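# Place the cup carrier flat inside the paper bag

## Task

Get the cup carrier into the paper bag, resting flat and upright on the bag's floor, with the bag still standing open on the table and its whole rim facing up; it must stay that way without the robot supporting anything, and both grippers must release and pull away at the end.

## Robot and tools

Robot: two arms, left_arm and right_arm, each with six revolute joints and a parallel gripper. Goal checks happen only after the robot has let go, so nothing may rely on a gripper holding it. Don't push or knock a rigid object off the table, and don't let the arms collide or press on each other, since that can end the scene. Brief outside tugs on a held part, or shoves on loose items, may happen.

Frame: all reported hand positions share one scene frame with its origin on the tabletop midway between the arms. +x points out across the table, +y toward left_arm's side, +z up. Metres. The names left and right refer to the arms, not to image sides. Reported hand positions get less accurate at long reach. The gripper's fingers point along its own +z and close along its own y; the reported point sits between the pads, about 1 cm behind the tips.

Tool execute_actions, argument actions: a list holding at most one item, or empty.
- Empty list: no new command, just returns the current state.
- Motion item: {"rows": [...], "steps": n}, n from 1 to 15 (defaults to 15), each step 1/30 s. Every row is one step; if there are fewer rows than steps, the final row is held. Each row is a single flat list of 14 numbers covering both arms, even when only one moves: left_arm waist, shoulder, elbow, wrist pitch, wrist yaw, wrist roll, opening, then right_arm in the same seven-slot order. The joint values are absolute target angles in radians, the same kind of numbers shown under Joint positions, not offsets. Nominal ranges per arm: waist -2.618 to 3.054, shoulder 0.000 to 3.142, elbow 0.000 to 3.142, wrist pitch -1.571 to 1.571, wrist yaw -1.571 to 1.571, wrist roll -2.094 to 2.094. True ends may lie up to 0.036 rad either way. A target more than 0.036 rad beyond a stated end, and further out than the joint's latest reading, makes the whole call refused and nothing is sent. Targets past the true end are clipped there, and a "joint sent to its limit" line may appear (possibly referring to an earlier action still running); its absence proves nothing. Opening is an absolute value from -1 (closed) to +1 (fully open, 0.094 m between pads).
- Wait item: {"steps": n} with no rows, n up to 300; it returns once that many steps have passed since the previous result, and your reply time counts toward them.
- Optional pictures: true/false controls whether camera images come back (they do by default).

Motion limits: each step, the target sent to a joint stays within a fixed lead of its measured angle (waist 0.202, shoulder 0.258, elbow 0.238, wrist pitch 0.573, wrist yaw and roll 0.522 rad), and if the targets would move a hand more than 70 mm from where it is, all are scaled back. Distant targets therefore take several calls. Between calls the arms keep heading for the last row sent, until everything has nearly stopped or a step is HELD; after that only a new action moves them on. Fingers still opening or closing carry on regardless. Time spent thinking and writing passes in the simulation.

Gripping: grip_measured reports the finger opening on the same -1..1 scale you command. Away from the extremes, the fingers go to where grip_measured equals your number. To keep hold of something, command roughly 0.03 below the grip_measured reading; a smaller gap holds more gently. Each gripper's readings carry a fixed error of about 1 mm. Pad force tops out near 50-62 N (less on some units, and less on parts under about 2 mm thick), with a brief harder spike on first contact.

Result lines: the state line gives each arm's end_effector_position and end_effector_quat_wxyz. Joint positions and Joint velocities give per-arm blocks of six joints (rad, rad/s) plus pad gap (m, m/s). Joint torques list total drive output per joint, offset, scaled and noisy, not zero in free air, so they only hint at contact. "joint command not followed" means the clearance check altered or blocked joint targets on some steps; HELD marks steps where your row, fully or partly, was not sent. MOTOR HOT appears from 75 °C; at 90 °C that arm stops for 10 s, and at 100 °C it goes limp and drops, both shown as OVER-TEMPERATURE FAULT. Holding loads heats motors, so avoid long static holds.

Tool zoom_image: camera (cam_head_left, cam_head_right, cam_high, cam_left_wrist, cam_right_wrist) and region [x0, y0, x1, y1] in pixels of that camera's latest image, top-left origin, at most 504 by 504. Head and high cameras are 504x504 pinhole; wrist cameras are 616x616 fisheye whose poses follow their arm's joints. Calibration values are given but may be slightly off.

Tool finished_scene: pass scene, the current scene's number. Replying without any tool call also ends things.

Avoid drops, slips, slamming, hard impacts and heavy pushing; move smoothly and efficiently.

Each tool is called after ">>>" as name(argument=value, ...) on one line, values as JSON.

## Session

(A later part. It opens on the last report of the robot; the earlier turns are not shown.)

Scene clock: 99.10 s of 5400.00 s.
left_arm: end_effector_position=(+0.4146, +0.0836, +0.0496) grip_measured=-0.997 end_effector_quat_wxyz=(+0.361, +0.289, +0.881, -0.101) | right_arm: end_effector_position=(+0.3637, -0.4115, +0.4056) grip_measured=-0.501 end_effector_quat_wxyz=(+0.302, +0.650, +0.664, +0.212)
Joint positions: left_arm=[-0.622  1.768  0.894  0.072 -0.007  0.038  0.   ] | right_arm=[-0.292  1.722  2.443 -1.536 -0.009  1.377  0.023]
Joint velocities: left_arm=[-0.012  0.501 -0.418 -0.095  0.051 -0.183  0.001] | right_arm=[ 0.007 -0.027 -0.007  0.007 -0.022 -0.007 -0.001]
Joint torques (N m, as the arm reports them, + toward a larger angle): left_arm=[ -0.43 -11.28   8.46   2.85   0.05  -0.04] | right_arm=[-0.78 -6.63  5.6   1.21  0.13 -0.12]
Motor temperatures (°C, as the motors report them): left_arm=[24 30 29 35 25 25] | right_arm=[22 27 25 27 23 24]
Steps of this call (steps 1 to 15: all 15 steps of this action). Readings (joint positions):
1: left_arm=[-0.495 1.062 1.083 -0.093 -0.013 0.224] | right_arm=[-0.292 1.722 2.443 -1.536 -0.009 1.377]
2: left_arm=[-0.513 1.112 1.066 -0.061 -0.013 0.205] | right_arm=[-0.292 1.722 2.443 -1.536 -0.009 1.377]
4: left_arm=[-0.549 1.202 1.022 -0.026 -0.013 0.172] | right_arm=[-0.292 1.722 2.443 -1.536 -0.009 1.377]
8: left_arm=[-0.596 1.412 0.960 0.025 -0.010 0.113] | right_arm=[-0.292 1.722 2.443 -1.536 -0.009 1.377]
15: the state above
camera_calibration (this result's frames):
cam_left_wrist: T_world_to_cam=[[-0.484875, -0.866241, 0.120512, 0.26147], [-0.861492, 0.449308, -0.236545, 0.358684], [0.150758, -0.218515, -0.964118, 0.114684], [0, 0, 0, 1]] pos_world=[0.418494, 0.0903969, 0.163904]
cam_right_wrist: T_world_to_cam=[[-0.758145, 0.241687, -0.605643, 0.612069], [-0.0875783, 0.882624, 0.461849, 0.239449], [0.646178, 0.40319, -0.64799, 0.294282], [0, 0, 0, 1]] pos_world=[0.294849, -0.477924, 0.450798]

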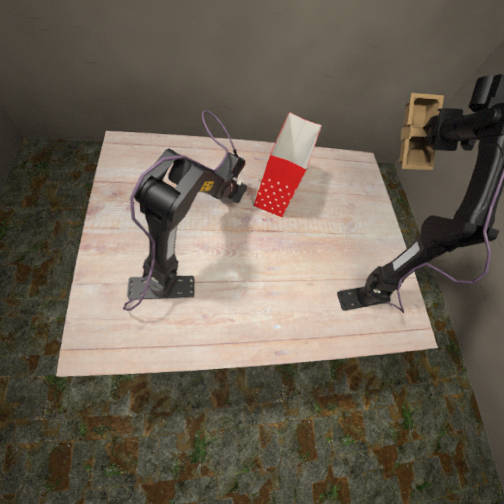

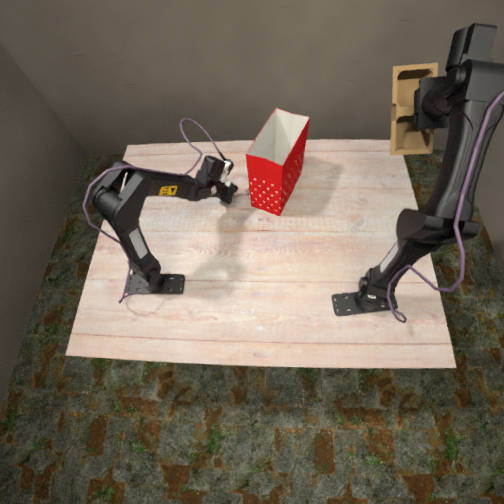

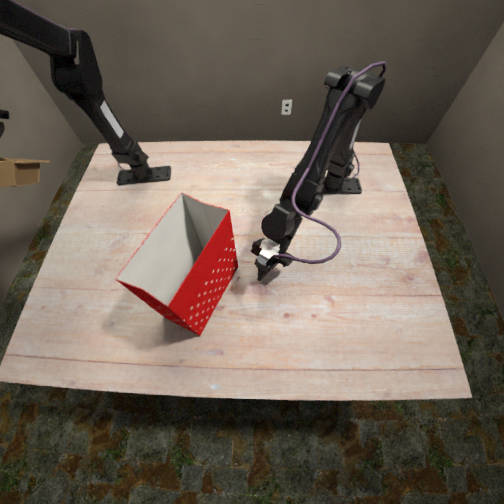

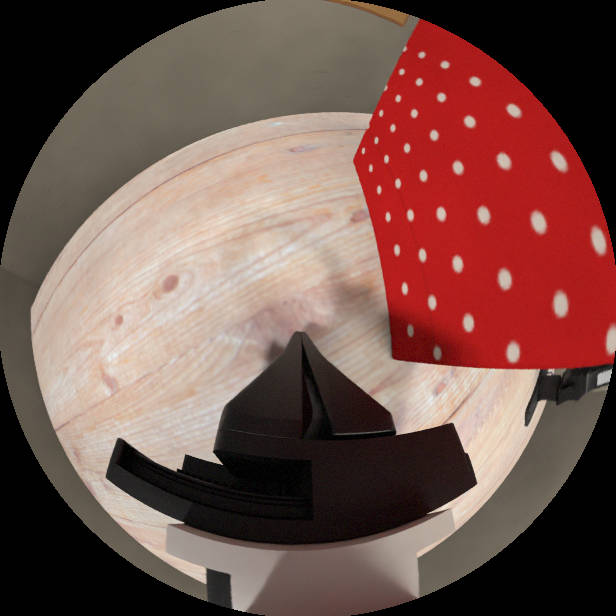

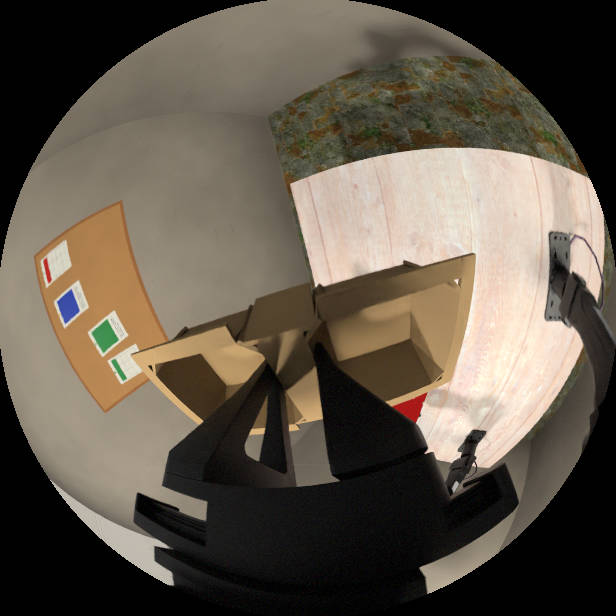

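>>> execute_actions(actions=[{"rows":[[-0.68,1.8,0.98,0.09,0,0,-1,-0.3,1.72,2.45,-1.55,0,1.37,-0.54],[-0.70,1.82,0.99,0.09,0,0,-1,-0.3,1.72,2.45,-1.55,0,1.37,-0.54],[-0.72,1.84,1.01,0.08,0,0,-1,-0.3,1.72,2.45,-1.55,0,1.37,-0.54],[-0.74,1.86,1.03,0.08,0,0,-1,-0.3,1.72,2.45,-1.55,0,1.37,-0.54],[-0.76,1.88,1.06,0.07,0,0,-1,-0.3,1.72,2.45,-1.55,0,1.37,-0.54],[-0.79,1.91,1.1,0.06,0,0,-1,-0.3,1.72,2.45,-1.55,0,1.37,-0.54],[-0.81,1.94,1.14,0.05,0,0,-1,-0.3,1.72,2.45,-1.55,0,1.37,-0.54],[-0.83,1.97,1.19,0.03,0,0,-1,-0.3,1.72,2.45,-1.55,0,1.37,-0.54],[-0.85,2.0,1.23,0.02,0,0,-1,-0.3,1.72,2.45,-1.55,0,1.37,-0.54],[-0.87,2.03,1.28,0,0,0,-1,-0.3,1.72,2.45,-1.55,0,1.37,-0.54],[-0.89,2.06,1.32,-0.02,0,0,-1,-0.3,1.72,2.45,-1.55,0,1.37,-0.54],[-0.91,2.09,1.37,-0.03,0,0,-1,-0.3,1.72,2.45,-1.55,0,1.37,-0.54],[-0.93,2.12,1.42,-0.05,0,0,-1,-0.3,1.72,2.45,-1.55,0,1.37,-0.54],[-0.95,2.15,1.47,-0.07,0,0,-1,-0.3,1.72,2.45,-1.55,0,1.37,-0.54],[-0.97,2.17,1.51,-0.08,0,0,-1,-0.3,1.72,2.45,-1.55,0,1.37,-0.54]]}], pictures=false)

>>> execute_actions(actions=[{"rows":[[-0.97,2.17,1.51,-0.08,0,0,-1,-0.3,1.72,2.45,-1.55,0,1.37,-0.54]],"steps":8}])

Scene clock: 116.50 s of 5400.00 s.
left_arm: end_effector_position=(+0.3977, -0.1125, +0.0642) grip_measured=-0.997 end_effector_quat_wxyz=(+0.374, +0.400, +0.818, -0.176) | right_arm: end_effector_position=(+0.3637, -0.4115, +0.4056) grip_measured=-0.501 end_effector_quat_wxyz=(+0.302, +0.650, +0.664, +0.212)
Joint positions: left_arm=[-0.927  2.124  1.41  -0.005 -0.006  0.008  0.   ] | right_arm=[-0.292  1.722  2.443 -1.536 -0.009  1.377  0.023]
Joint velocities: left_arm=[-0.486  0.813  1.292 -0.359  0.037 -0.037  0.001] | right_arm=[0.007 0.012 0.002 0.037 0.022 0.081 0.   ]
Joint torques (N m, as the arm reports them, + toward a larger angle): left_arm=[ -0.95 -11.     9.31   1.97   0.14  -0.03] | right_arm=[-0.55 -6.58  5.34  1.25  0.1  -0.12]
Motor temperatures (°C, as the motors report them): left_arm=[24 34 29 35 25 25] | right_arm=[22 27 25 28 23 24]
Steps of this call (steps 1 to 30: the robot went on to your last target; steps 31 to 90: nothing new was sent; then 13.90 s passed at rest; steps 91 to 105: all 15 steps of this action). Readings (joint positions):
91: left_arm=[-0.627 1.772 0.886 0.090 -0.008 0.009] | right_arm=[-0.292 1.722 2.443 -1.536 -0.009 1.377]
92: left_arm=[-0.638 1.784 0.907 0.084 -0.010 0.009] | right_arm=[-0.292 1.722 2.443 -1.536 -0.009 1.377]
94: left_arm=[-0.678 1.818 0.960 0.084 -0.010 0.008] | right_arm=[-0.292 1.722 2.443 -1.536 -0.009 1.377]
98: left_arm=[-0.781 1.909 1.092 0.073 -0.009 0.008] | right_arm=[-0.292 1.722 2.443 -1.536 -0.009 1.377]
105: the state above

Scene clock: 116.77 s of 5400.00 s.
left_arm: end_effector_position=(+0.3769, -0.1401, +0.0612) grip_measured=-0.997 end_effector_quat_wxyz=(+0.360, +0.426, +0.809, -0.187) | right_arm: end_effector_position=(+0.3637, -0.4115, +0.4056) grip_measured=-0.501 end_effector_quat_wxyz=(+0.302, +0.650, +0.664, +0.212)
Joint positions: left_arm=[-0.982  2.167  1.479 -0.047  0.002  0.008  0.   ] | right_arm=[-0.292  1.722  2.443 -1.536 -0.009  1.377  0.023]
Joint velocities: left_arm=[ 0.066 -0.017 -0.002 -0.11  -0.095 -0.022 -0.   ] | right_arm=[-0.017 -0.002 -0.002 -0.037 -0.022  0.022 -0.001]
Joint torques (N m, as the arm reports them, + toward a larger angle): left_arm=[  0.62 -11.08  10.08   2.08   0.    -0.04] | right_arm=[-0.61 -6.57  5.48  1.22  0.08 -0.09]
Motor temperatures (°C, as the motors report them): left_arm=[24 35 29 35 25 25] | right_arm=[22 27 25 28 23 24]
Steps of this call (steps 1 to 8: all 8 steps of this action). Readings (joint positions):
1: left_arm=[-0.944 2.148 1.446 -0.011 -0.006 0.008] | right_arm=[-0.292 1.722 2.443 -1.536 -0.009 1.377]
2: left_arm=[-0.959 2.161 1.467 -0.014 -0.004 0.008] | right_arm=[-0.292 1.722 2.443 -1.536 -0.009 1.377]
4: left_arm=[-0.979 2.167 1.478 -0.026 0.000 0.008] | right_arm=[-0.292 1.722 2.443 -1.536 -0.009 1.377]
8: the state above
camera_calibration (this result's frames):
cam_left_wrist: T_world_to_cam=[[-0.751902, -0.640988, 0.154197, 0.178177], [-0.65406, 0.695908, -0.296509, 0.389475], [0.0827517, -0.3238, -0.9425, 0.0922293], [0, 0, 0, 1]] pos_world=[0.38108, -0.126965, 0.174934]
cam_right_wrist: T_world_to_cam=[[-0.758145, 0.241687, -0.605643, 0.612069], [-0.0875783, 0.882624, 0.461849, 0.239449], [0.646178, 0.40319, -0.64799, 0.294282], [0, 0, 0, 1]] pos_world=[0.294849, -0.477924, 0.450798]

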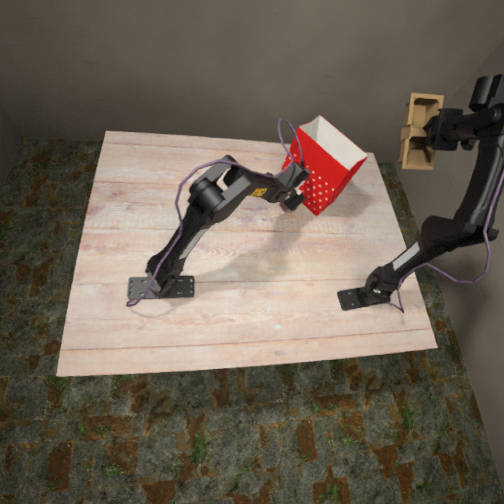

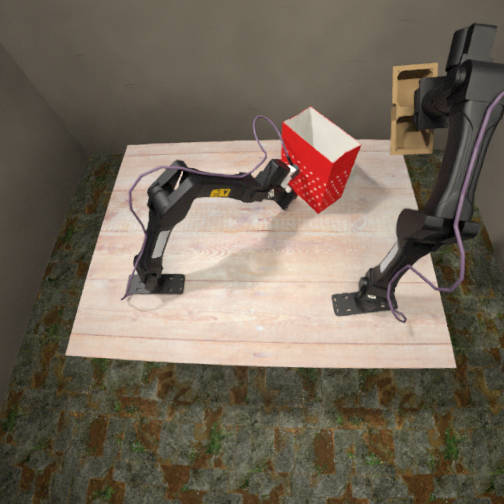

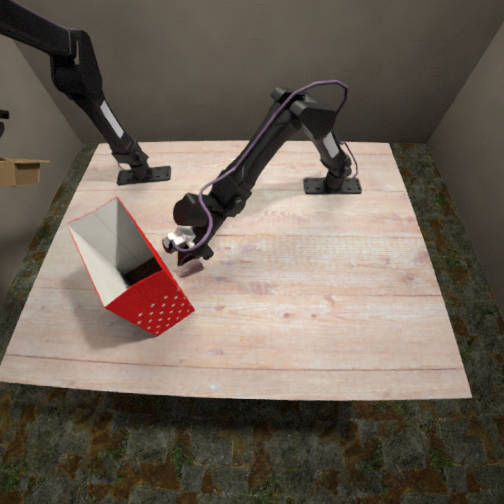

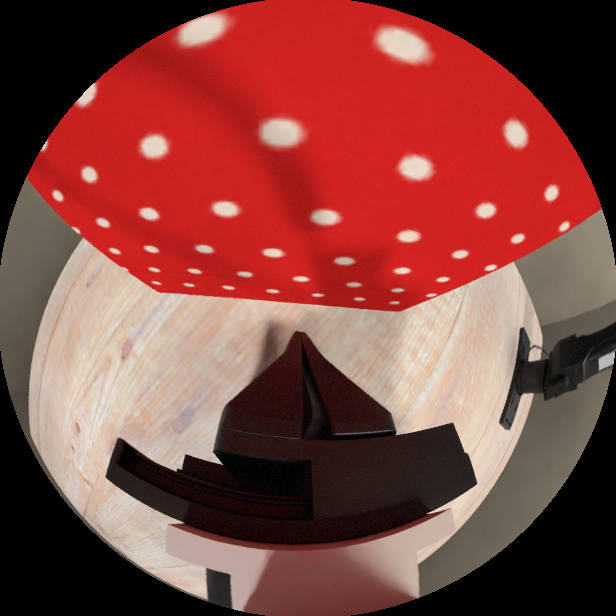

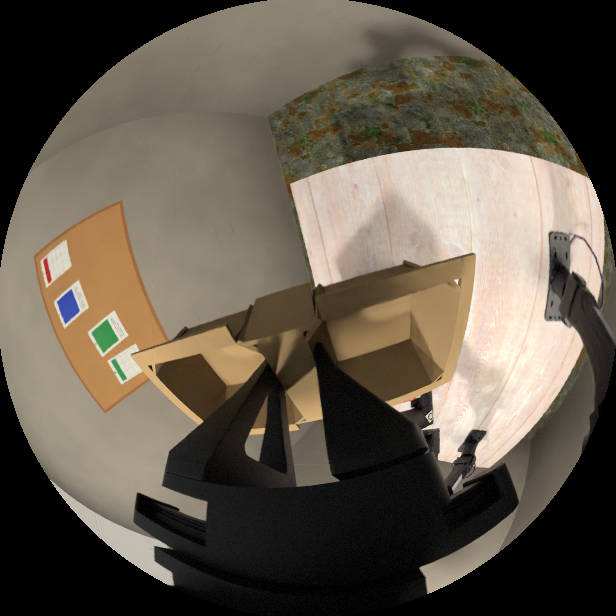

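>>> execute_actions(actions=[{"rows":[[-0.63,1.7,0.95,0.1,0,0,-1,-0.3,1.72,2.45,-1.55,0,1.37,-0.54]]}], pictures=false)

>>> execute_actions(actions=[{"rows":[[-0.1,0.6,0.8,-0.5,0,0,-1,-0.3,1.72,2.45,-1.55,0,1.37,-0.54]]}])

>>> zoom_image(camera="cam_head_right", region=[250,80,410,240])

Scene clock: 124.83 s of 5400.00 s.
left_arm: end_effector_position=(+0.4409, +0.0777, +0.1068) grip_measured=-0.997 end_effector_quat_wxyz=(+0.422, +0.257, +0.861, -0.118) | right_arm: end_effector_position=(+0.3637, -0.4115, +0.4056) grip_measured=-0.501 end_effector_quat_wxyz=(+0.302, +0.650, +0.664, +0.212)
Joint positions: left_arm=[-0.604  1.706  0.969  0.072 -0.015  0.006  0.   ] | right_arm=[-0.292  1.722  2.443 -1.536 -0.009  1.377  0.023]
Joint velocities: left_arm=[-0.237 -0.017 -0.051  0.066  0.007  0.051 -0.   ] | right_arm=[ 0.012 -0.007 -0.017 -0.007 -0.007  0.051  0.   ]
Joint torques (N m, as the arm reports them, + toward a larger angle): left_arm=[-0.91 -7.75  6.17  2.53  0.04  0.  ] | right_arm=[-0.69 -6.61  5.48  1.26  0.07 -0.06]
Motor temperatures (°C, as the motors report them): left_arm=[24 37 30 34 25 25] | right_arm=[22 27 25 28 23 24]
Steps of this call (steps 1 to 30: the robot went on to your last target; steps 31 to 90: nothing new was sent; then 4.57 s passed at rest; steps 91 to 105: all 15 steps of this action). Readings (joint positions):
91: left_arm=[-0.969 2.151 1.454 -0.039 0.008 0.008] | right_arm=[-0.292 1.722 2.443 -1.536 -0.009 1.377]
92: left_arm=[-0.955 2.118 1.407 -0.024 0.013 0.008] | right_arm=[-0.292 1.722 2.443 -1.536 -0.009 1.377]
94: left_arm=[-0.902 2.035 1.308 -0.008 0.016 0.008] | right_arm=[-0.292 1.722 2.443 -1.536 -0.009 1.377]
98: left_arm=[-0.731 1.838 1.102 0.038 0.014 0.008] | right_arm=[-0.292 1.722 2.443 -1.536 -0.009 1.377]
105: the state above

Scene clock: 125.33 s of 5400.00 s.
left_arm: end_effector_position=(+0.3510, +0.3163, +0.2697) grip_measured=-0.997 end_effector_quat_wxyz=(+0.544, +0.028, +0.838, -0.012) | right_arm: end_effector_position=(+0.3637, -0.4115, +0.4056) grip_measured=-0.501 end_effector_quat_wxyz=(+0.302, +0.650, +0.664, +0.212)
Joint positions: left_arm=[-0.092  0.803  0.813 -0.43  -0.013  0.006  0.   ] | right_arm=[-0.292  1.722  2.443 -1.536 -0.009  1.377  0.023]
Joint velocities: left_arm=[-0.027 -2.601  0.002 -0.183  0.037 -0.081 -0.002] | right_arm=[-0.007 -0.012 -0.002 -0.037  0.007 -0.007 -0.001]
Joint torques (N m, as the arm reports them, + toward a larger angle): left_arm=[-0.42 -1.25  7.05  2.    0.09 -0.01] | right_arm=[-0.69 -6.54  5.54  1.23  0.09 -0.09]
Motor temperatures (°C, as the motors report them): left_arm=[24 37 30 34 25 25] | right_arm=[22 27 25 28 23 24]
Steps of this call (steps 1 to 15: all 15 steps of this action). Readings (joint positions):
1: left_arm=[-0.601 1.692 0.961 0.047 -0.006 0.006] | right_arm=[-0.292 1.722 2.443 -1.536 -0.009 1.377]
2: left_arm=[-0.586 1.661 0.940 -0.000 0.002 0.006] | right_arm=[-0.292 1.722 2.443 -1.536 -0.009 1.377]
4: left_arm=[-0.523 1.578 0.890 -0.105 0.007 0.006] | right_arm=[-0.292 1.722 2.443 -1.536 -0.009 1.377]
8: left_arm=[-0.316 1.363 0.825 -0.293 0.006 0.006] | right_arm=[-0.292 1.722 2.443 -1.536 -0.009 1.377]
15: the state above
camera_calibration (this result's frames):
cam_left_wrist: T_world_to_cam=[[-0.0124747, -0.985081, 0.171637, 0.263702], [-0.812436, -0.0900802, -0.57605, 0.496323], [0.582917, -0.14663, -0.799192, 0.16847], [0, 0, 0, 1]] pos_world=[0.308316, 0.329179, 0.375285]
cam_right_wrist: T_world_to_cam=[[-0.758145, 0.241687, -0.605643, 0.612069], [-0.0875783, 0.882624, 0.461849, 0.239449], [0.646178, 0.40319, -0.64799, 0.294282], [0, 0, 0, 1]] pos_world=[0.294849, -0.477924, 0.450798]

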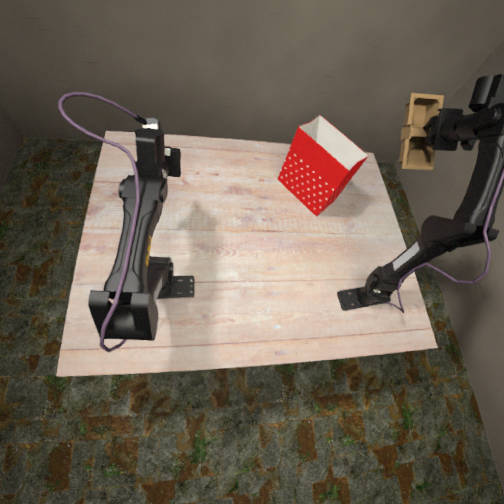

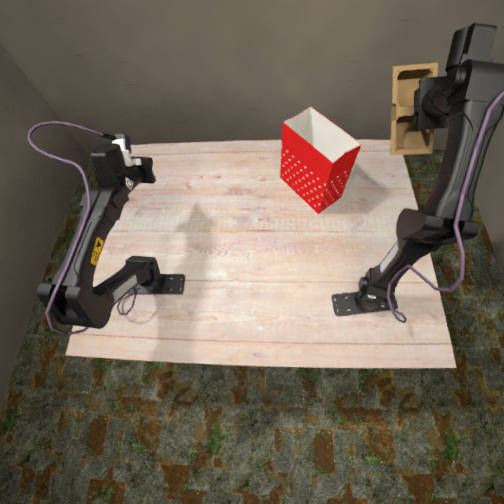

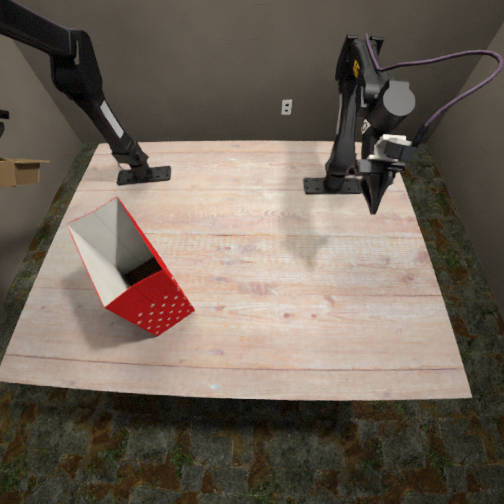

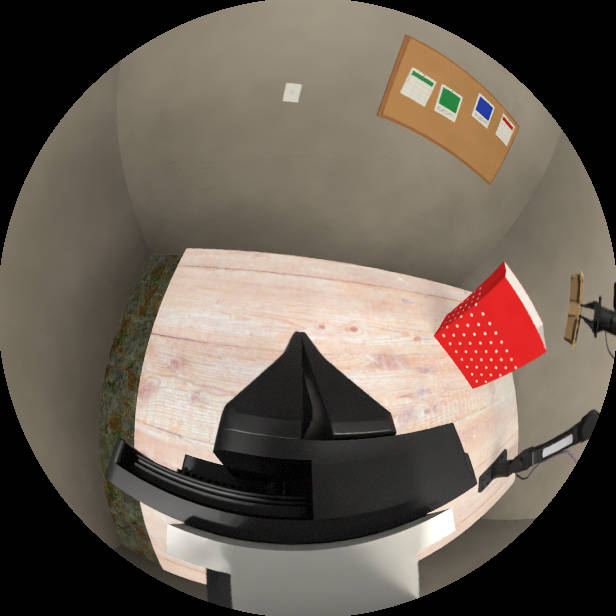

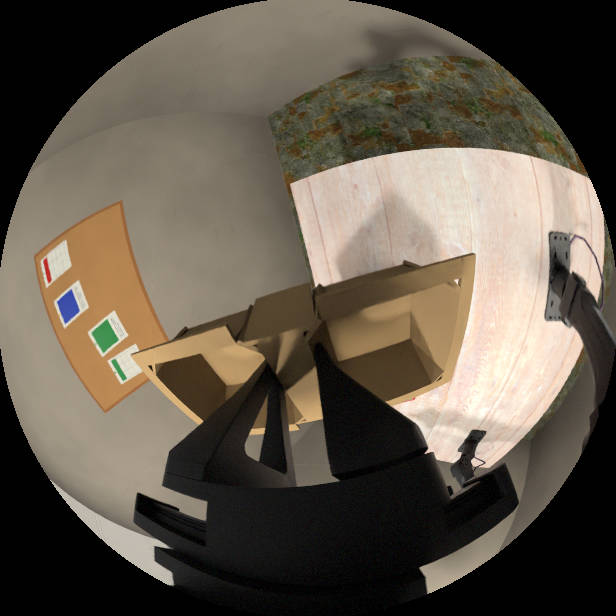

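Region (250, 80, 410, 240) of cam_head_right's 504x504 image, scaled by 3.150, with more detail than that image has.

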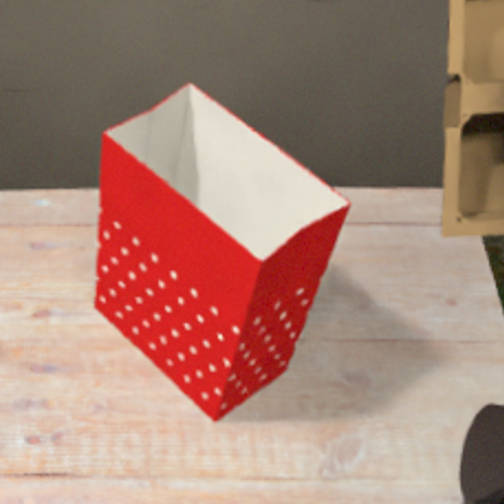

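>>> execute_actions(actions=[{"rows":[[-0.1,0.6,0.8,-0.5,0,0,-1,-0.3,1.8,2.7,-1.45,0,1.3,-0.54]]}], pictures=false)

>>> execute_actions(actions=[{"rows":[[-0.1,0.6,0.8,-0.5,0,0,-1,0.0,1.85,2.75,-1.45,0,1.25,-0.54],[-0.1,0.6,0.8,-0.5,0,0,-1,0.0,1.85,2.75,-1.45,0,1.25,-0.54],[-0.1,0.6,0.8,-0.5,0,0,-1,0.0,1.85,2.75,-1.45,0,1.25,-0.54],[-0.1,0.6,0.8,-0.5,0,0,-1,0.1,1.85,2.75,-1.45,0,1.25,-0.54],[-0.1,0.6,0.8,-0.5,0,0,-1,0.1,1.85,2.75,-1.45,0,1.25,-0.54],[-0.1,0.6,0.8,-0.5,0,0,-1,0.245,1.85,2.75,-1.45,0,1.25,-0.54]]}])

Scene clock: 145.77 s of 5400.00 s.
left_arm: end_effector_position=(+0.3099, +0.3181, +0.3144) grip_measured=-0.997 end_effector_quat_wxyz=(+0.610, +0.027, +0.792, -0.017) | right_arm: end_effector_position=(+0.3861, -0.4154, +0.4640) grip_measured=-0.501 end_effector_quat_wxyz=(+0.394, +0.596, +0.650, +0.258)
Joint positions: left_arm=[-0.092  0.591  0.813 -0.481 -0.007  0.006  0.   ] | right_arm=[-0.292  1.8    2.676 -1.466 -0.009  1.314  0.023]
Joint velocities: left_arm=[-0.002  0.007 -0.012 -0.007  0.007 -0.007  0.   ] | right_arm=[-0.022 -0.002  0.002 -0.037 -0.007  0.037 -0.   ]
Joint torques (N m, as the arm reports them, + toward a larger angle): left_arm=[-0.59  1.66  6.65  2.4   0.09 -0.03] | right_arm=[-0.63 -6.53  6.13  1.73  0.06 -0.12]
Motor temperatures (°C, as the motors report them): left_arm=[24 32 29 35 25 25] | right_arm=[22 27 25 28 23 24]
Steps of this call (steps 1 to 30: the robot went on to your last target; steps 31 to 90: nothing new was sent; then 16.93 s passed at rest; steps 91 to 105: all 15 steps of this action). Readings (joint positions):
91: left_arm=[-0.092 0.591 0.813 -0.481 -0.007 0.006] | right_arm=[-0.292 1.743 2.493 -1.553 -0.009 1.368]
92: left_arm=[-0.092 0.591 0.813 -0.481 -0.007 0.006] | right_arm=[-0.292 1.773 2.563 -1.545 -0.009 1.356]
94: left_arm=[-0.092 0.591 0.813 -0.481 -0.007 0.006] | right_arm=[-0.292 1.799 2.639 -1.495 -0.009 1.340]
98: left_arm=[-0.092 0.591 0.813 -0.481 -0.007 0.006] | right_arm=[-0.292 1.800 2.675 -1.468 -0.009 1.323]
105: the state above

Scene clock: 146.27 s of 5400.00 s.
left_arm: end_effector_position=(+0.3099, +0.3181, +0.3144) grip_measured=-0.997 end_effector_quat_wxyz=(+0.610, +0.027, +0.792, -0.017) | right_arm: end_effector_position=(+0.3834, -0.1942, +0.4538) grip_measured=-0.501 end_effector_quat_wxyz=(+0.314, +0.380, +0.800, +0.344)
Joint positions: left_arm=[-0.092  0.591  0.813 -0.481 -0.007  0.006  0.   ] | right_arm=[ 0.253  1.868  2.718 -1.453 -0.014  1.264  0.023]
Joint velocities: left_arm=[-0.002 -0.017 -0.007  0.051  0.007  0.022 -0.   ] | right_arm=[-0.046  0.007 -0.012 -0.022  0.081 -0.11   0.001]
Joint torques (N m, as the arm reports them, + toward a larger angle): left_arm=[-0.61  1.65  6.64  2.4   0.1  -0.02] | right_arm=[-0.36 -8.79  7.01  1.55  0.02 -0.15]
Motor temperatures (°C, as the motors report them): left_arm=[24 32 29 35 25 25] | right_arm=[22 27 25 28 23 24]
Steps of this call (steps 1 to 15: all 15 steps of this action). Readings (joint positions):
1: left_arm=[-0.092 0.591 0.813 -0.481 -0.007 0.006] | right_arm=[-0.265 1.808 2.688 -1.469 0.010 1.306]
2: left_arm=[-0.092 0.591 0.813 -0.481 -0.007 0.006] | right_arm=[-0.212 1.818 2.705 -1.467 0.021 1.298]
4: left_arm=[-0.092 0.591 0.813 -0.481 -0.007 0.006] | right_arm=[-0.069 1.836 2.717 -1.456 0.019 1.285]
8: left_arm=[-0.092 0.591 0.813 -0.481 -0.007 0.006] | right_arm=[0.197 1.866 2.718 -1.453 0.001 1.271]
15: the state above
camera_calibration (this result's frames):
cam_left_wrist: T_world_to_cam=[[-0.0462828, -0.982601, 0.179871, 0.264355], [-0.71112, -0.0940493, -0.696752, 0.496654], [0.701546, -0.160157, -0.694394, 0.16297], [0, 0, 0, 1]] pos_world=[0.251085, 0.332566, 0.411661]
cam_right_wrist: T_world_to_cam=[[-0.599568, -0.24013, -0.76345, 0.520902], [-0.67608, 0.66246, 0.322587, 0.273277], [0.428292, 0.709567, -0.559537, 0.328121], [0, 0, 0, 1]] pos_world=[0.356542, -0.288774, 0.493123]

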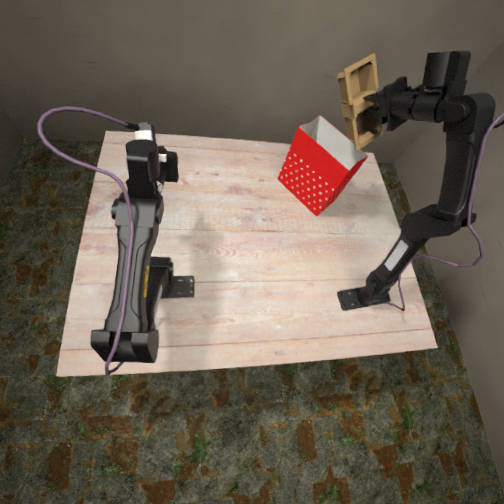

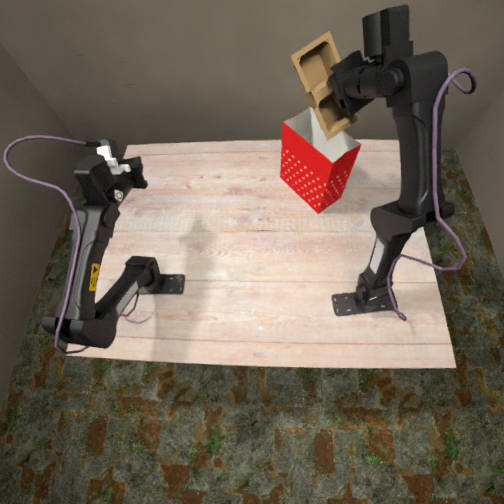

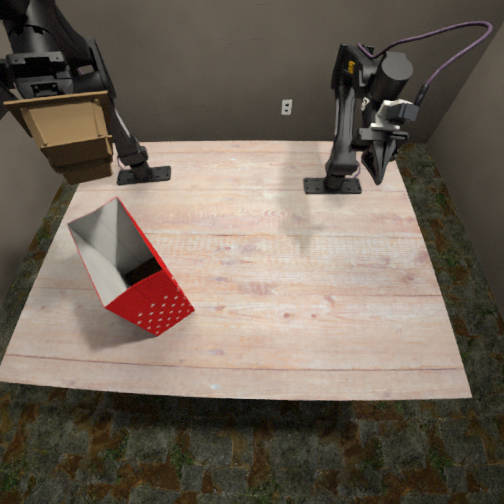

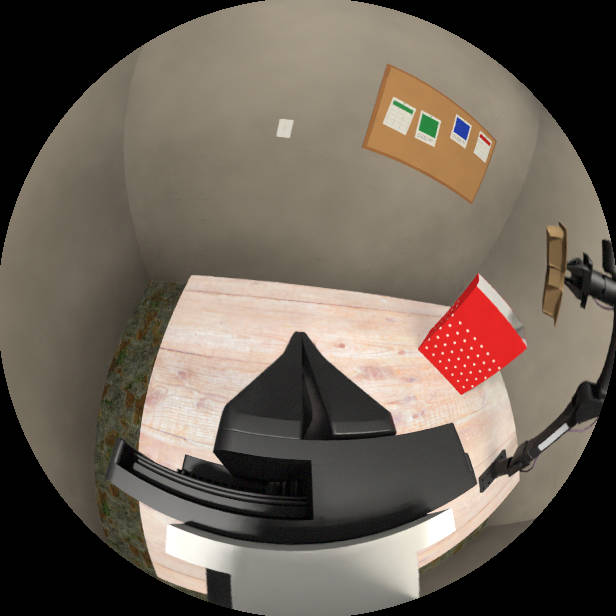

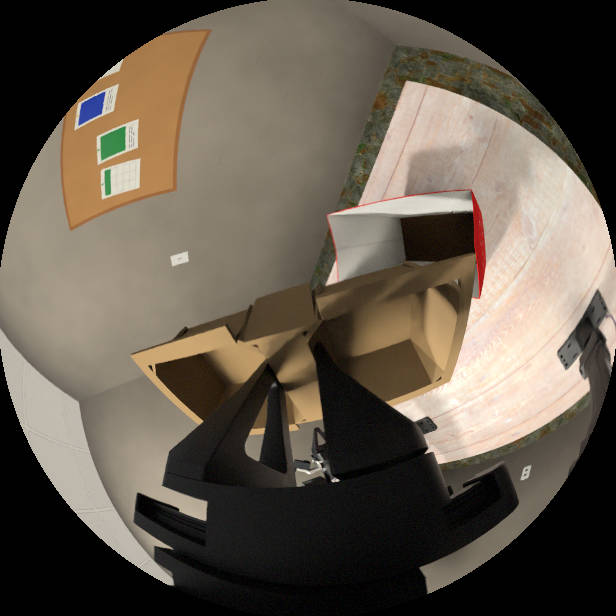

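>>> execute_actions(actions=[{"rows":[[-0.1,0.6,0.8,-0.5,0,0,-1,0.215,1.9,2.6,-1.42,0,1.23,-0.54],[-0.1,0.6,0.8,-0.5,0,0,-1,0.215,1.9,2.6,-1.42,0,1.23,-0.54],[-0.1,0.6,0.8,-0.5,0,0,-1,0.215,1.9,2.6,-1.42,0,1.23,-0.54],[-0.1,0.6,0.8,-0.5,0,0,-1,0.215,1.9,2.6,-1.42,0,1.23,-0.54],[-0.1,0.6,0.8,-0.5,0,0,-1,0.215,1.9,2.6,-1.42,0,1.23,-0.54],[-0.1,0.6,0.8,-0.5,0,0,-1,0.215,1.88,2.48,-1.40,0,1.23,-0.54]]}])

Scene clock: 177.50 s of 5400.00 s.
left_arm: end_effector_position=(+0.3099, +0.3181, +0.3143) grip_measured=-0.997 end_effector_quat_wxyz=(+0.609, +0.027, +0.792, -0.017) | right_arm: end_effector_position=(+0.4132, -0.1998, +0.3685) grip_measured=-0.501 end_effector_quat_wxyz=(+0.251, +0.407, +0.840, +0.258)
Joint positions: left_arm=[-0.092  0.591  0.813 -0.481 -0.007  0.006  0.   ] | right_arm=[ 0.22   1.902  2.483 -1.416 -0.007  1.242  0.023]
Joint velocities: left_arm=[ 0.022 -0.017 -0.002 -0.081  0.007 -0.007  0.   ] | right_arm=[-0.007 -0.032 -0.002  0.051 -0.037  0.022 -0.   ]
Joint torques (N m, as the arm reports them, + toward a larger angle): left_arm=[-0.57  1.67  6.65  2.4   0.1  -0.02] | right_arm=[ -0.47 -10.6    5.3    1.47   0.08  -0.17]
Motor temperatures (°C, as the motors report them): left_arm=[24 31 29 36 25 25] | right_arm=[22 28 26 30 23 24]
Steps of this call (steps 1 to 15: the robot went on to your last target; steps 16 to 90: nothing new was sent; then 27.73 s passed at rest; steps 91 to 105: all 15 steps of this action). Readings (joint positions):
91: left_arm=[-0.092 0.591 0.813 -0.481 -0.007 0.006] | right_arm=[0.248 1.866 2.698 -1.444 -0.011 1.259]
92: left_arm=[-0.092 0.591 0.813 -0.481 -0.007 0.006] | right_arm=[0.241 1.863 2.675 -1.438 -0.011 1.255]
94: left_arm=[-0.092 0.591 0.813 -0.481 -0.007 0.006] | right_arm=[0.227 1.875 2.639 -1.435 -0.009 1.251]
98: left_arm=[-0.092 0.591 0.813 -0.481 -0.007 0.006] | right_arm=[0.220 1.888 2.523 -1.417 -0.007 1.245]
105: the state above
camera_calibration (this result's frames):
cam_left_wrist: T_world_to_cam=[[-0.0462143, -0.982606, 0.179863, 0.264355], [-0.711385, -0.0940309, -0.696484, 0.496565], [0.701281, -0.160139, -0.694665, 0.163085], [0, 0, 0, 1]] pos_world=[0.251097, 0.332565, 0.411592]
cam_right_wrist: T_world_to_cam=[[-0.749687, -0.292216, -0.593784, 0.461368], [-0.584455, 0.713245, 0.386903, 0.273197], [0.310454, 0.637096, -0.705498, 0.359612], [0, 0, 0, 1]] pos_world=[0.39391, -0.289145, 0.421958]

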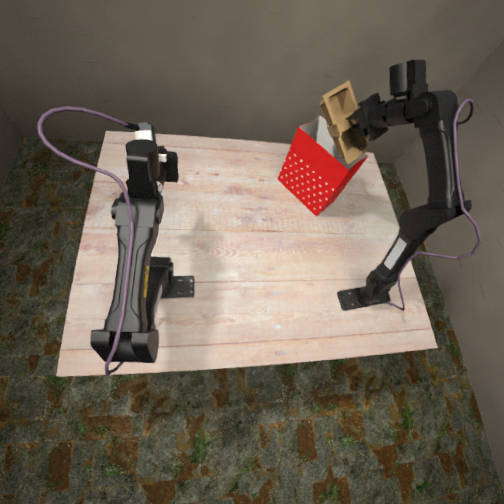

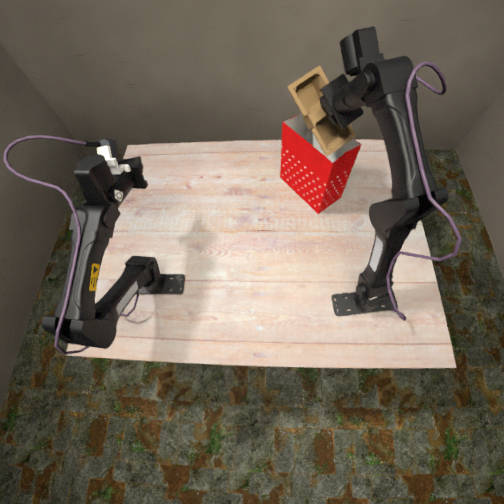

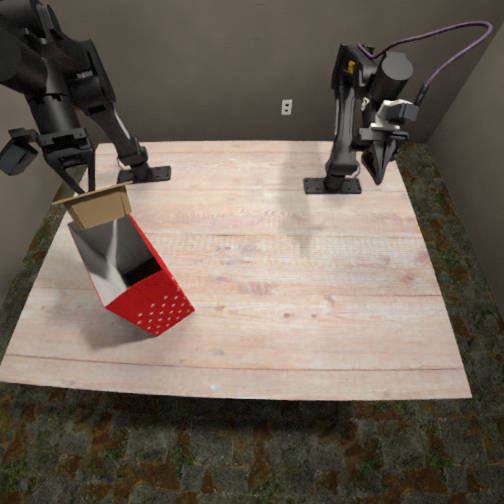

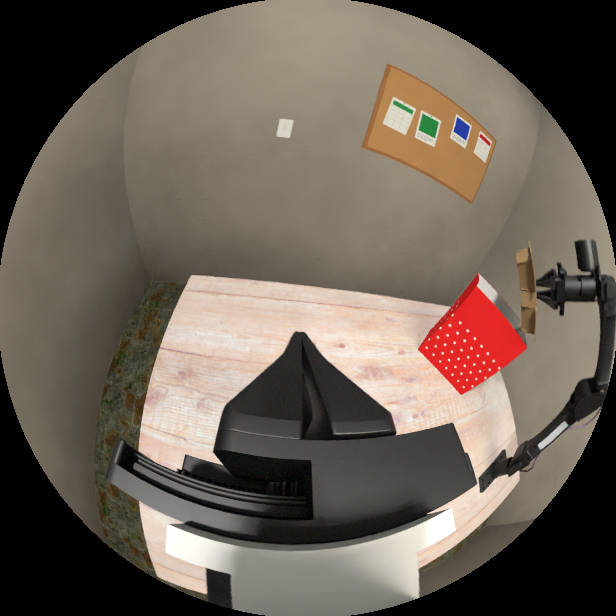

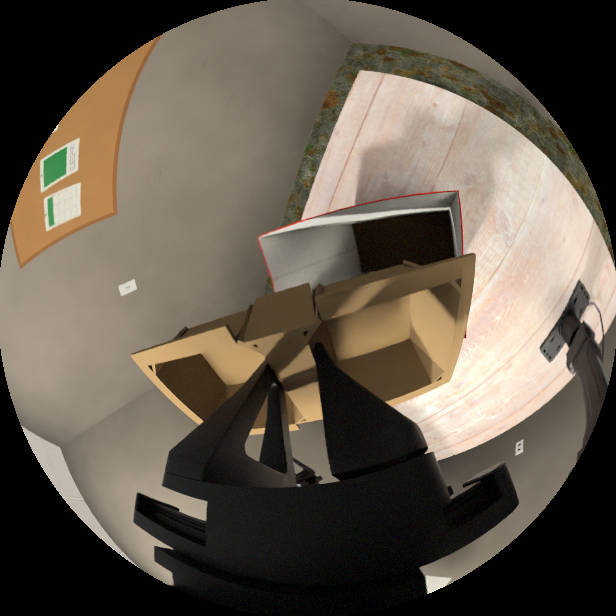

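>>> execute_actions(actions=[{"rows":[[-0.1,0.6,0.8,-0.5,0,0,-1,0.2,1.88,2.4,-1.39,0,1.3,-0.54],[-0.1,0.6,0.8,-0.5,0,0,-1,0.2,1.88,2.4,-1.39,0,1.3,-0.54],[-0.1,0.6,0.8,-0.5,0,0,-1,0.2,1.88,2.4,-1.39,0,1.3,-0.54],[-0.1,0.6,0.8,-0.5,0,0,-1,0.2,1.87,2.32,-1.37,0,1.3,-0.54],[-0.1,0.6,0.8,-0.5,0,0,-1,0.2,1.87,2.32,-1.37,0,1.3,-0.54],[-0.1,0.6,0.8,-0.5,0,0,-1,0.2,1.87,2.25,-1.35,0,1.3,-0.54]]}])

Scene clock: 188.73 s of 5400.00 s.
left_arm: end_effector_position=(+0.3099, +0.3181, +0.3143) grip_measured=-0.997 end_effector_quat_wxyz=(+0.609, +0.027, +0.792, -0.017) | right_arm: end_effector_position=(+0.4147, -0.2055, +0.3109) grip_measured=-0.501 end_effector_quat_wxyz=(+0.199, +0.446, +0.846, +0.214)
Joint positions: left_arm=[-0.092  0.591  0.813 -0.481 -0.007  0.006  0.   ] | right_arm=[ 0.206  1.88   2.261 -1.359 -0.008  1.297  0.023]
Joint velocities: left_arm=[ 0.032 -0.012 -0.002  0.007  0.037 -0.037 -0.001] | right_arm=[-0.007 -0.017 -0.007  0.095 -0.007 -0.022  0.001]
Joint torques (N m, as the arm reports them, + toward a larger angle): left_arm=[-0.6   1.65  6.63  2.41  0.09 -0.01] | right_arm=[ -0.57 -10.14   5.26   1.1    0.1    0.02]
Motor temperatures (°C, as the motors report them): left_arm=[24 30 29 36 25 25] | right_arm=[22 29 25 30 23 24]
Steps of this call (steps 1 to 15: the robot went on to your last target; steps 16 to 90: nothing new was sent; then 7.73 s passed at rest; steps 91 to 105: all 15 steps of this action). Readings (joint positions):
91: left_arm=[-0.092 0.591 0.813 -0.481 -0.007 0.006] | right_arm=[0.219 1.896 2.468 -1.409 -0.007 1.250]
92: left_arm=[-0.092 0.591 0.813 -0.481 -0.007 0.006] | right_arm=[0.216 1.890 2.450 -1.404 -0.007 1.259]
94: left_arm=[-0.092 0.591 0.813 -0.481 -0.007 0.006] | right_arm=[0.210 1.885 2.410 -1.394 -0.007 1.272]
98: left_arm=[-0.092 0.591 0.813 -0.481 -0.007 0.006] | right_arm=[0.206 1.878 2.288 -1.377 -0.007 1.286]
105: the state above
camera_calibration (this result's frames):
cam_left_wrist: T_world_to_cam=[[-0.0462143, -0.982606, 0.179863, 0.264355], [-0.711385, -0.0940309, -0.696484, 0.496565], [0.701281, -0.160139, -0.694665, 0.163085], [0, 0, 0, 1]] pos_world=[0.251097, 0.332565, 0.411592]
cam_right_wrist: T_world_to_cam=[[-0.843197, -0.254777, -0.4734, 0.435765], [-0.481765, 0.748881, 0.45506, 0.243989], [0.238582, 0.611773, -0.754197, 0.361892], [0, 0, 0, 1]] pos_world=[0.39864, -0.293091, 0.368199]

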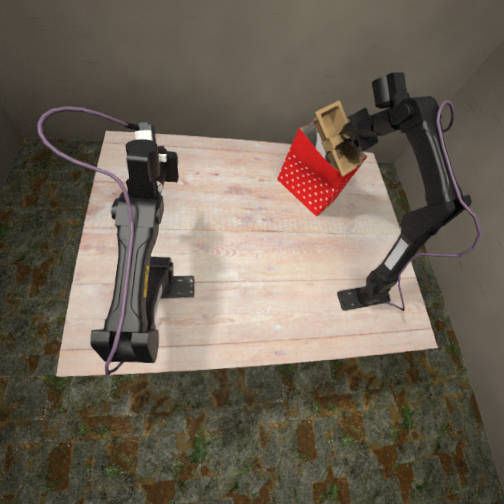

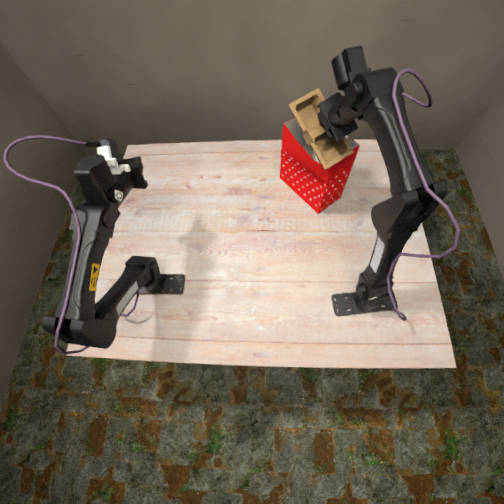

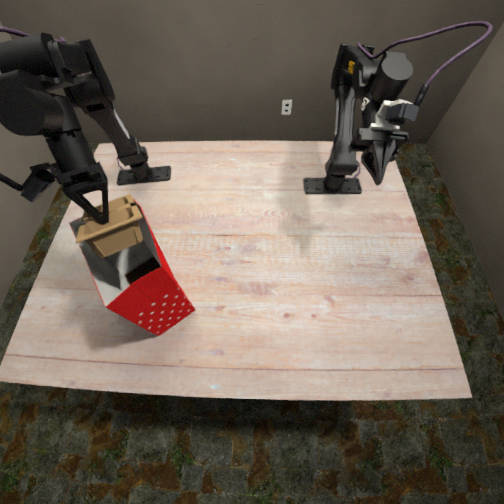

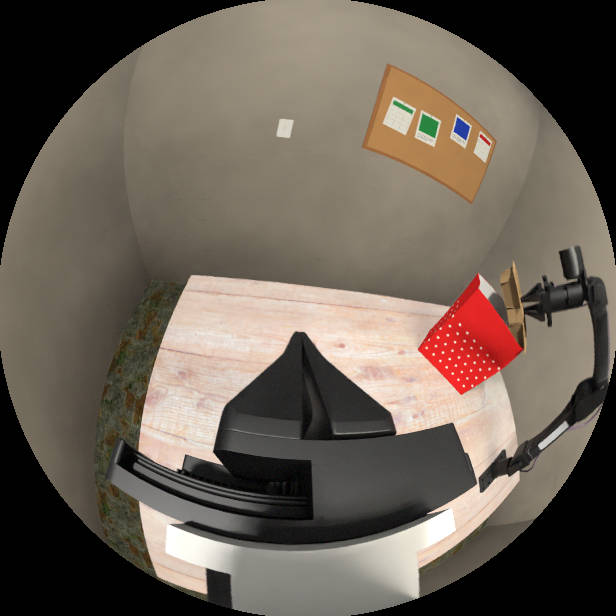

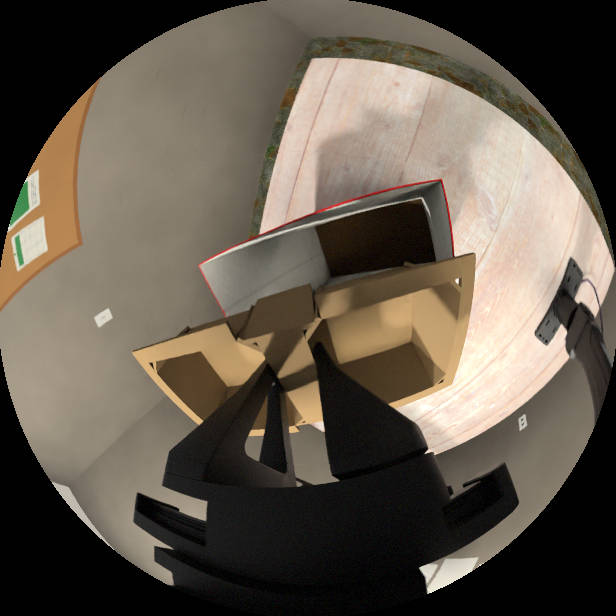

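>>> execute_actions(actions=[{"rows":[[-0.1,0.6,0.8,-0.5,0,0,-1,0.215,1.87,2.27,-1.2,0,1.3,-0.54],[-0.1,0.6,0.8,-0.5,0,0,-1,0.215,1.87,2.27,-1.2,0,1.3,-0.54],[-0.1,0.6,0.8,-0.5,0,0,-1,0.215,1.87,2.27,-1.2,0,1.3,-0.54],[-0.1,0.6,0.8,-0.5,0,0,-1,0.215,1.87,2.27,-1.2,0,1.3,-0.54],[-0.1,0.6,0.8,-0.5,0,0,-1,0.215,1.87,2.27,-1.2,0,1.3,-0.54],[-0.1,0.6,0.8,-0.5,0,0,-1,0.215,1.95,2.27,-1.2,0,1.3,-0.54]]}])

Scene clock: 197.50 s of 5400.00 s.
left_arm: end_effector_position=(+0.3099, +0.3181, +0.3143) grip_measured=-0.997 end_effector_quat_wxyz=(+0.609, +0.027, +0.792, -0.017) | right_arm: end_effector_position=(+0.4572, -0.1907, +0.2953) grip_measured=-0.501 end_effector_quat_wxyz=(+0.219, +0.442, +0.837, +0.237)
Joint positions: left_arm=[-0.092  0.591  0.813 -0.481 -0.007  0.006  0.   ] | right_arm=[ 0.207  1.962  2.261 -1.212 -0.009  1.3    0.023]
Joint velocities: left_arm=[-0.017  0.002 -0.007  0.081 -0.007 -0.007  0.   ] | right_arm=[-0.017 -0.022 -0.007 -0.007 -0.037 -0.095  0.001]
Joint torques (N m, as the arm reports them, + toward a larger angle): left_arm=[-0.55  1.65  6.62  2.4   0.09 -0.01] | right_arm=[  0.65 -11.33   7.06   1.34   0.09   0.01]
Motor temperatures (°C, as the motors report them): left_arm=[24 30 29 36 25 25] | right_arm=[22 29 25 30 23 24]
Steps of this call (steps 1 to 15: the robot went on to your last target; steps 16 to 90: nothing new was sent; then 5.27 s passed at rest; steps 91 to 105: all 15 steps of this action). Readings (joint positions):
91: left_arm=[-0.092 0.591 0.813 -0.481 -0.007 0.006] | right_arm=[0.206 1.879 2.261 -1.341 -0.008 1.298]
92: left_arm=[-0.092 0.591 0.813 -0.481 -0.007 0.006] | right_arm=[0.206 1.879 2.261 -1.316 -0.008 1.298]
94: left_arm=[-0.092 0.591 0.813 -0.481 -0.007 0.006] | right_arm=[0.206 1.879 2.261 -1.275 -0.008 1.298]
98: left_arm=[-0.092 0.591 0.813 -0.481 -0.007 0.006] | right_arm=[0.206 1.904 2.261 -1.232 -0.008 1.298]
105: the state above
camera_calibration (this result's frames):
cam_left_wrist: T_world_to_cam=[[-0.0462143, -0.982606, 0.179863, 0.264355], [-0.711385, -0.0940309, -0.696484, 0.496565], [0.701281, -0.160139, -0.694665, 0.163085], [0, 0, 0, 1]] pos_world=[0.251097, 0.332565, 0.411592]
cam_right_wrist: T_world_to_cam=[[-0.813174, -0.242583, -0.529058, 0.472998], [-0.50805, 0.73934, 0.441884, 0.274474], [0.28396, 0.628116, -0.724456, 0.304499], [0, 0, 0, 1]] pos_world=[0.43761, -0.279449, 0.349554]

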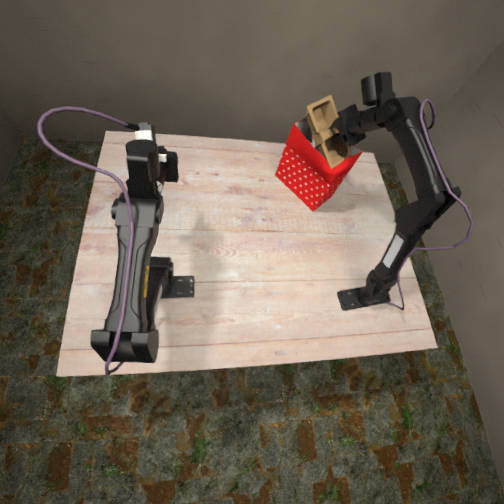

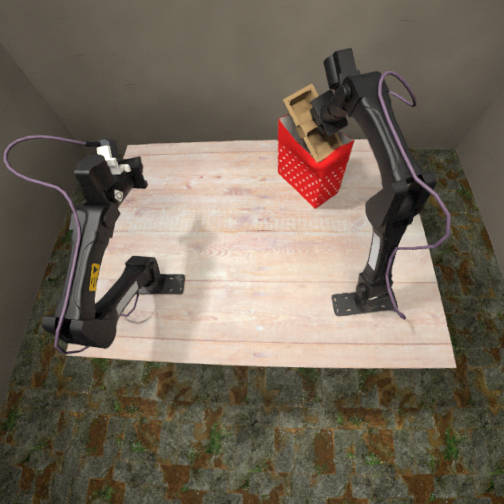

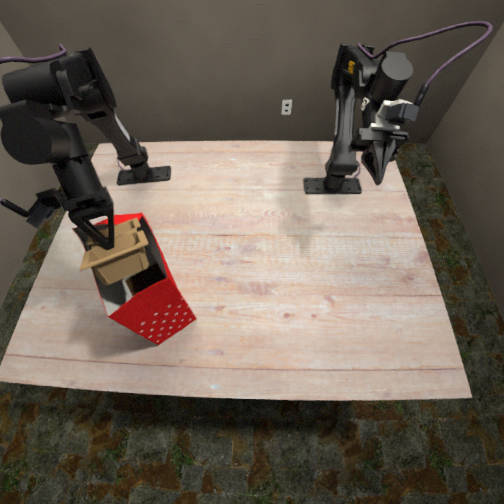

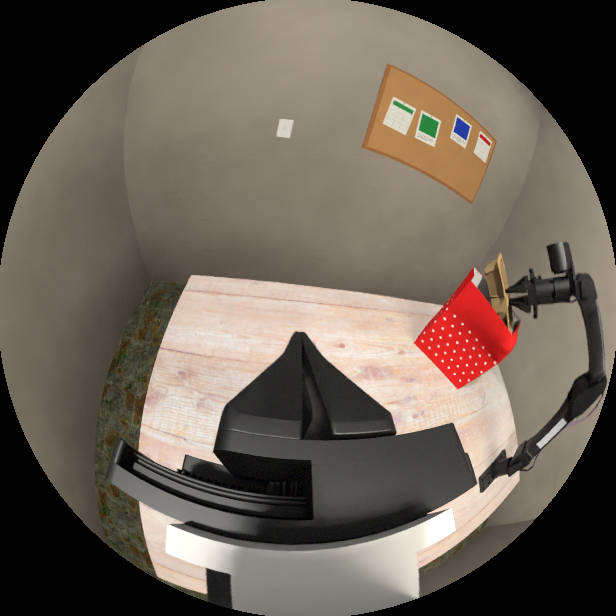

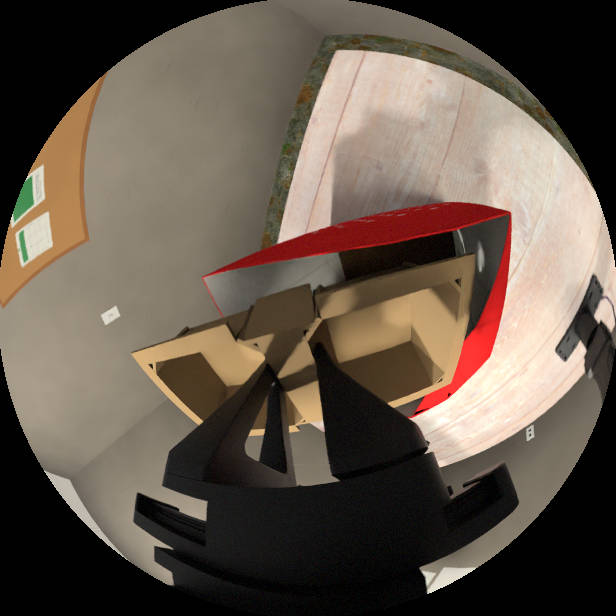

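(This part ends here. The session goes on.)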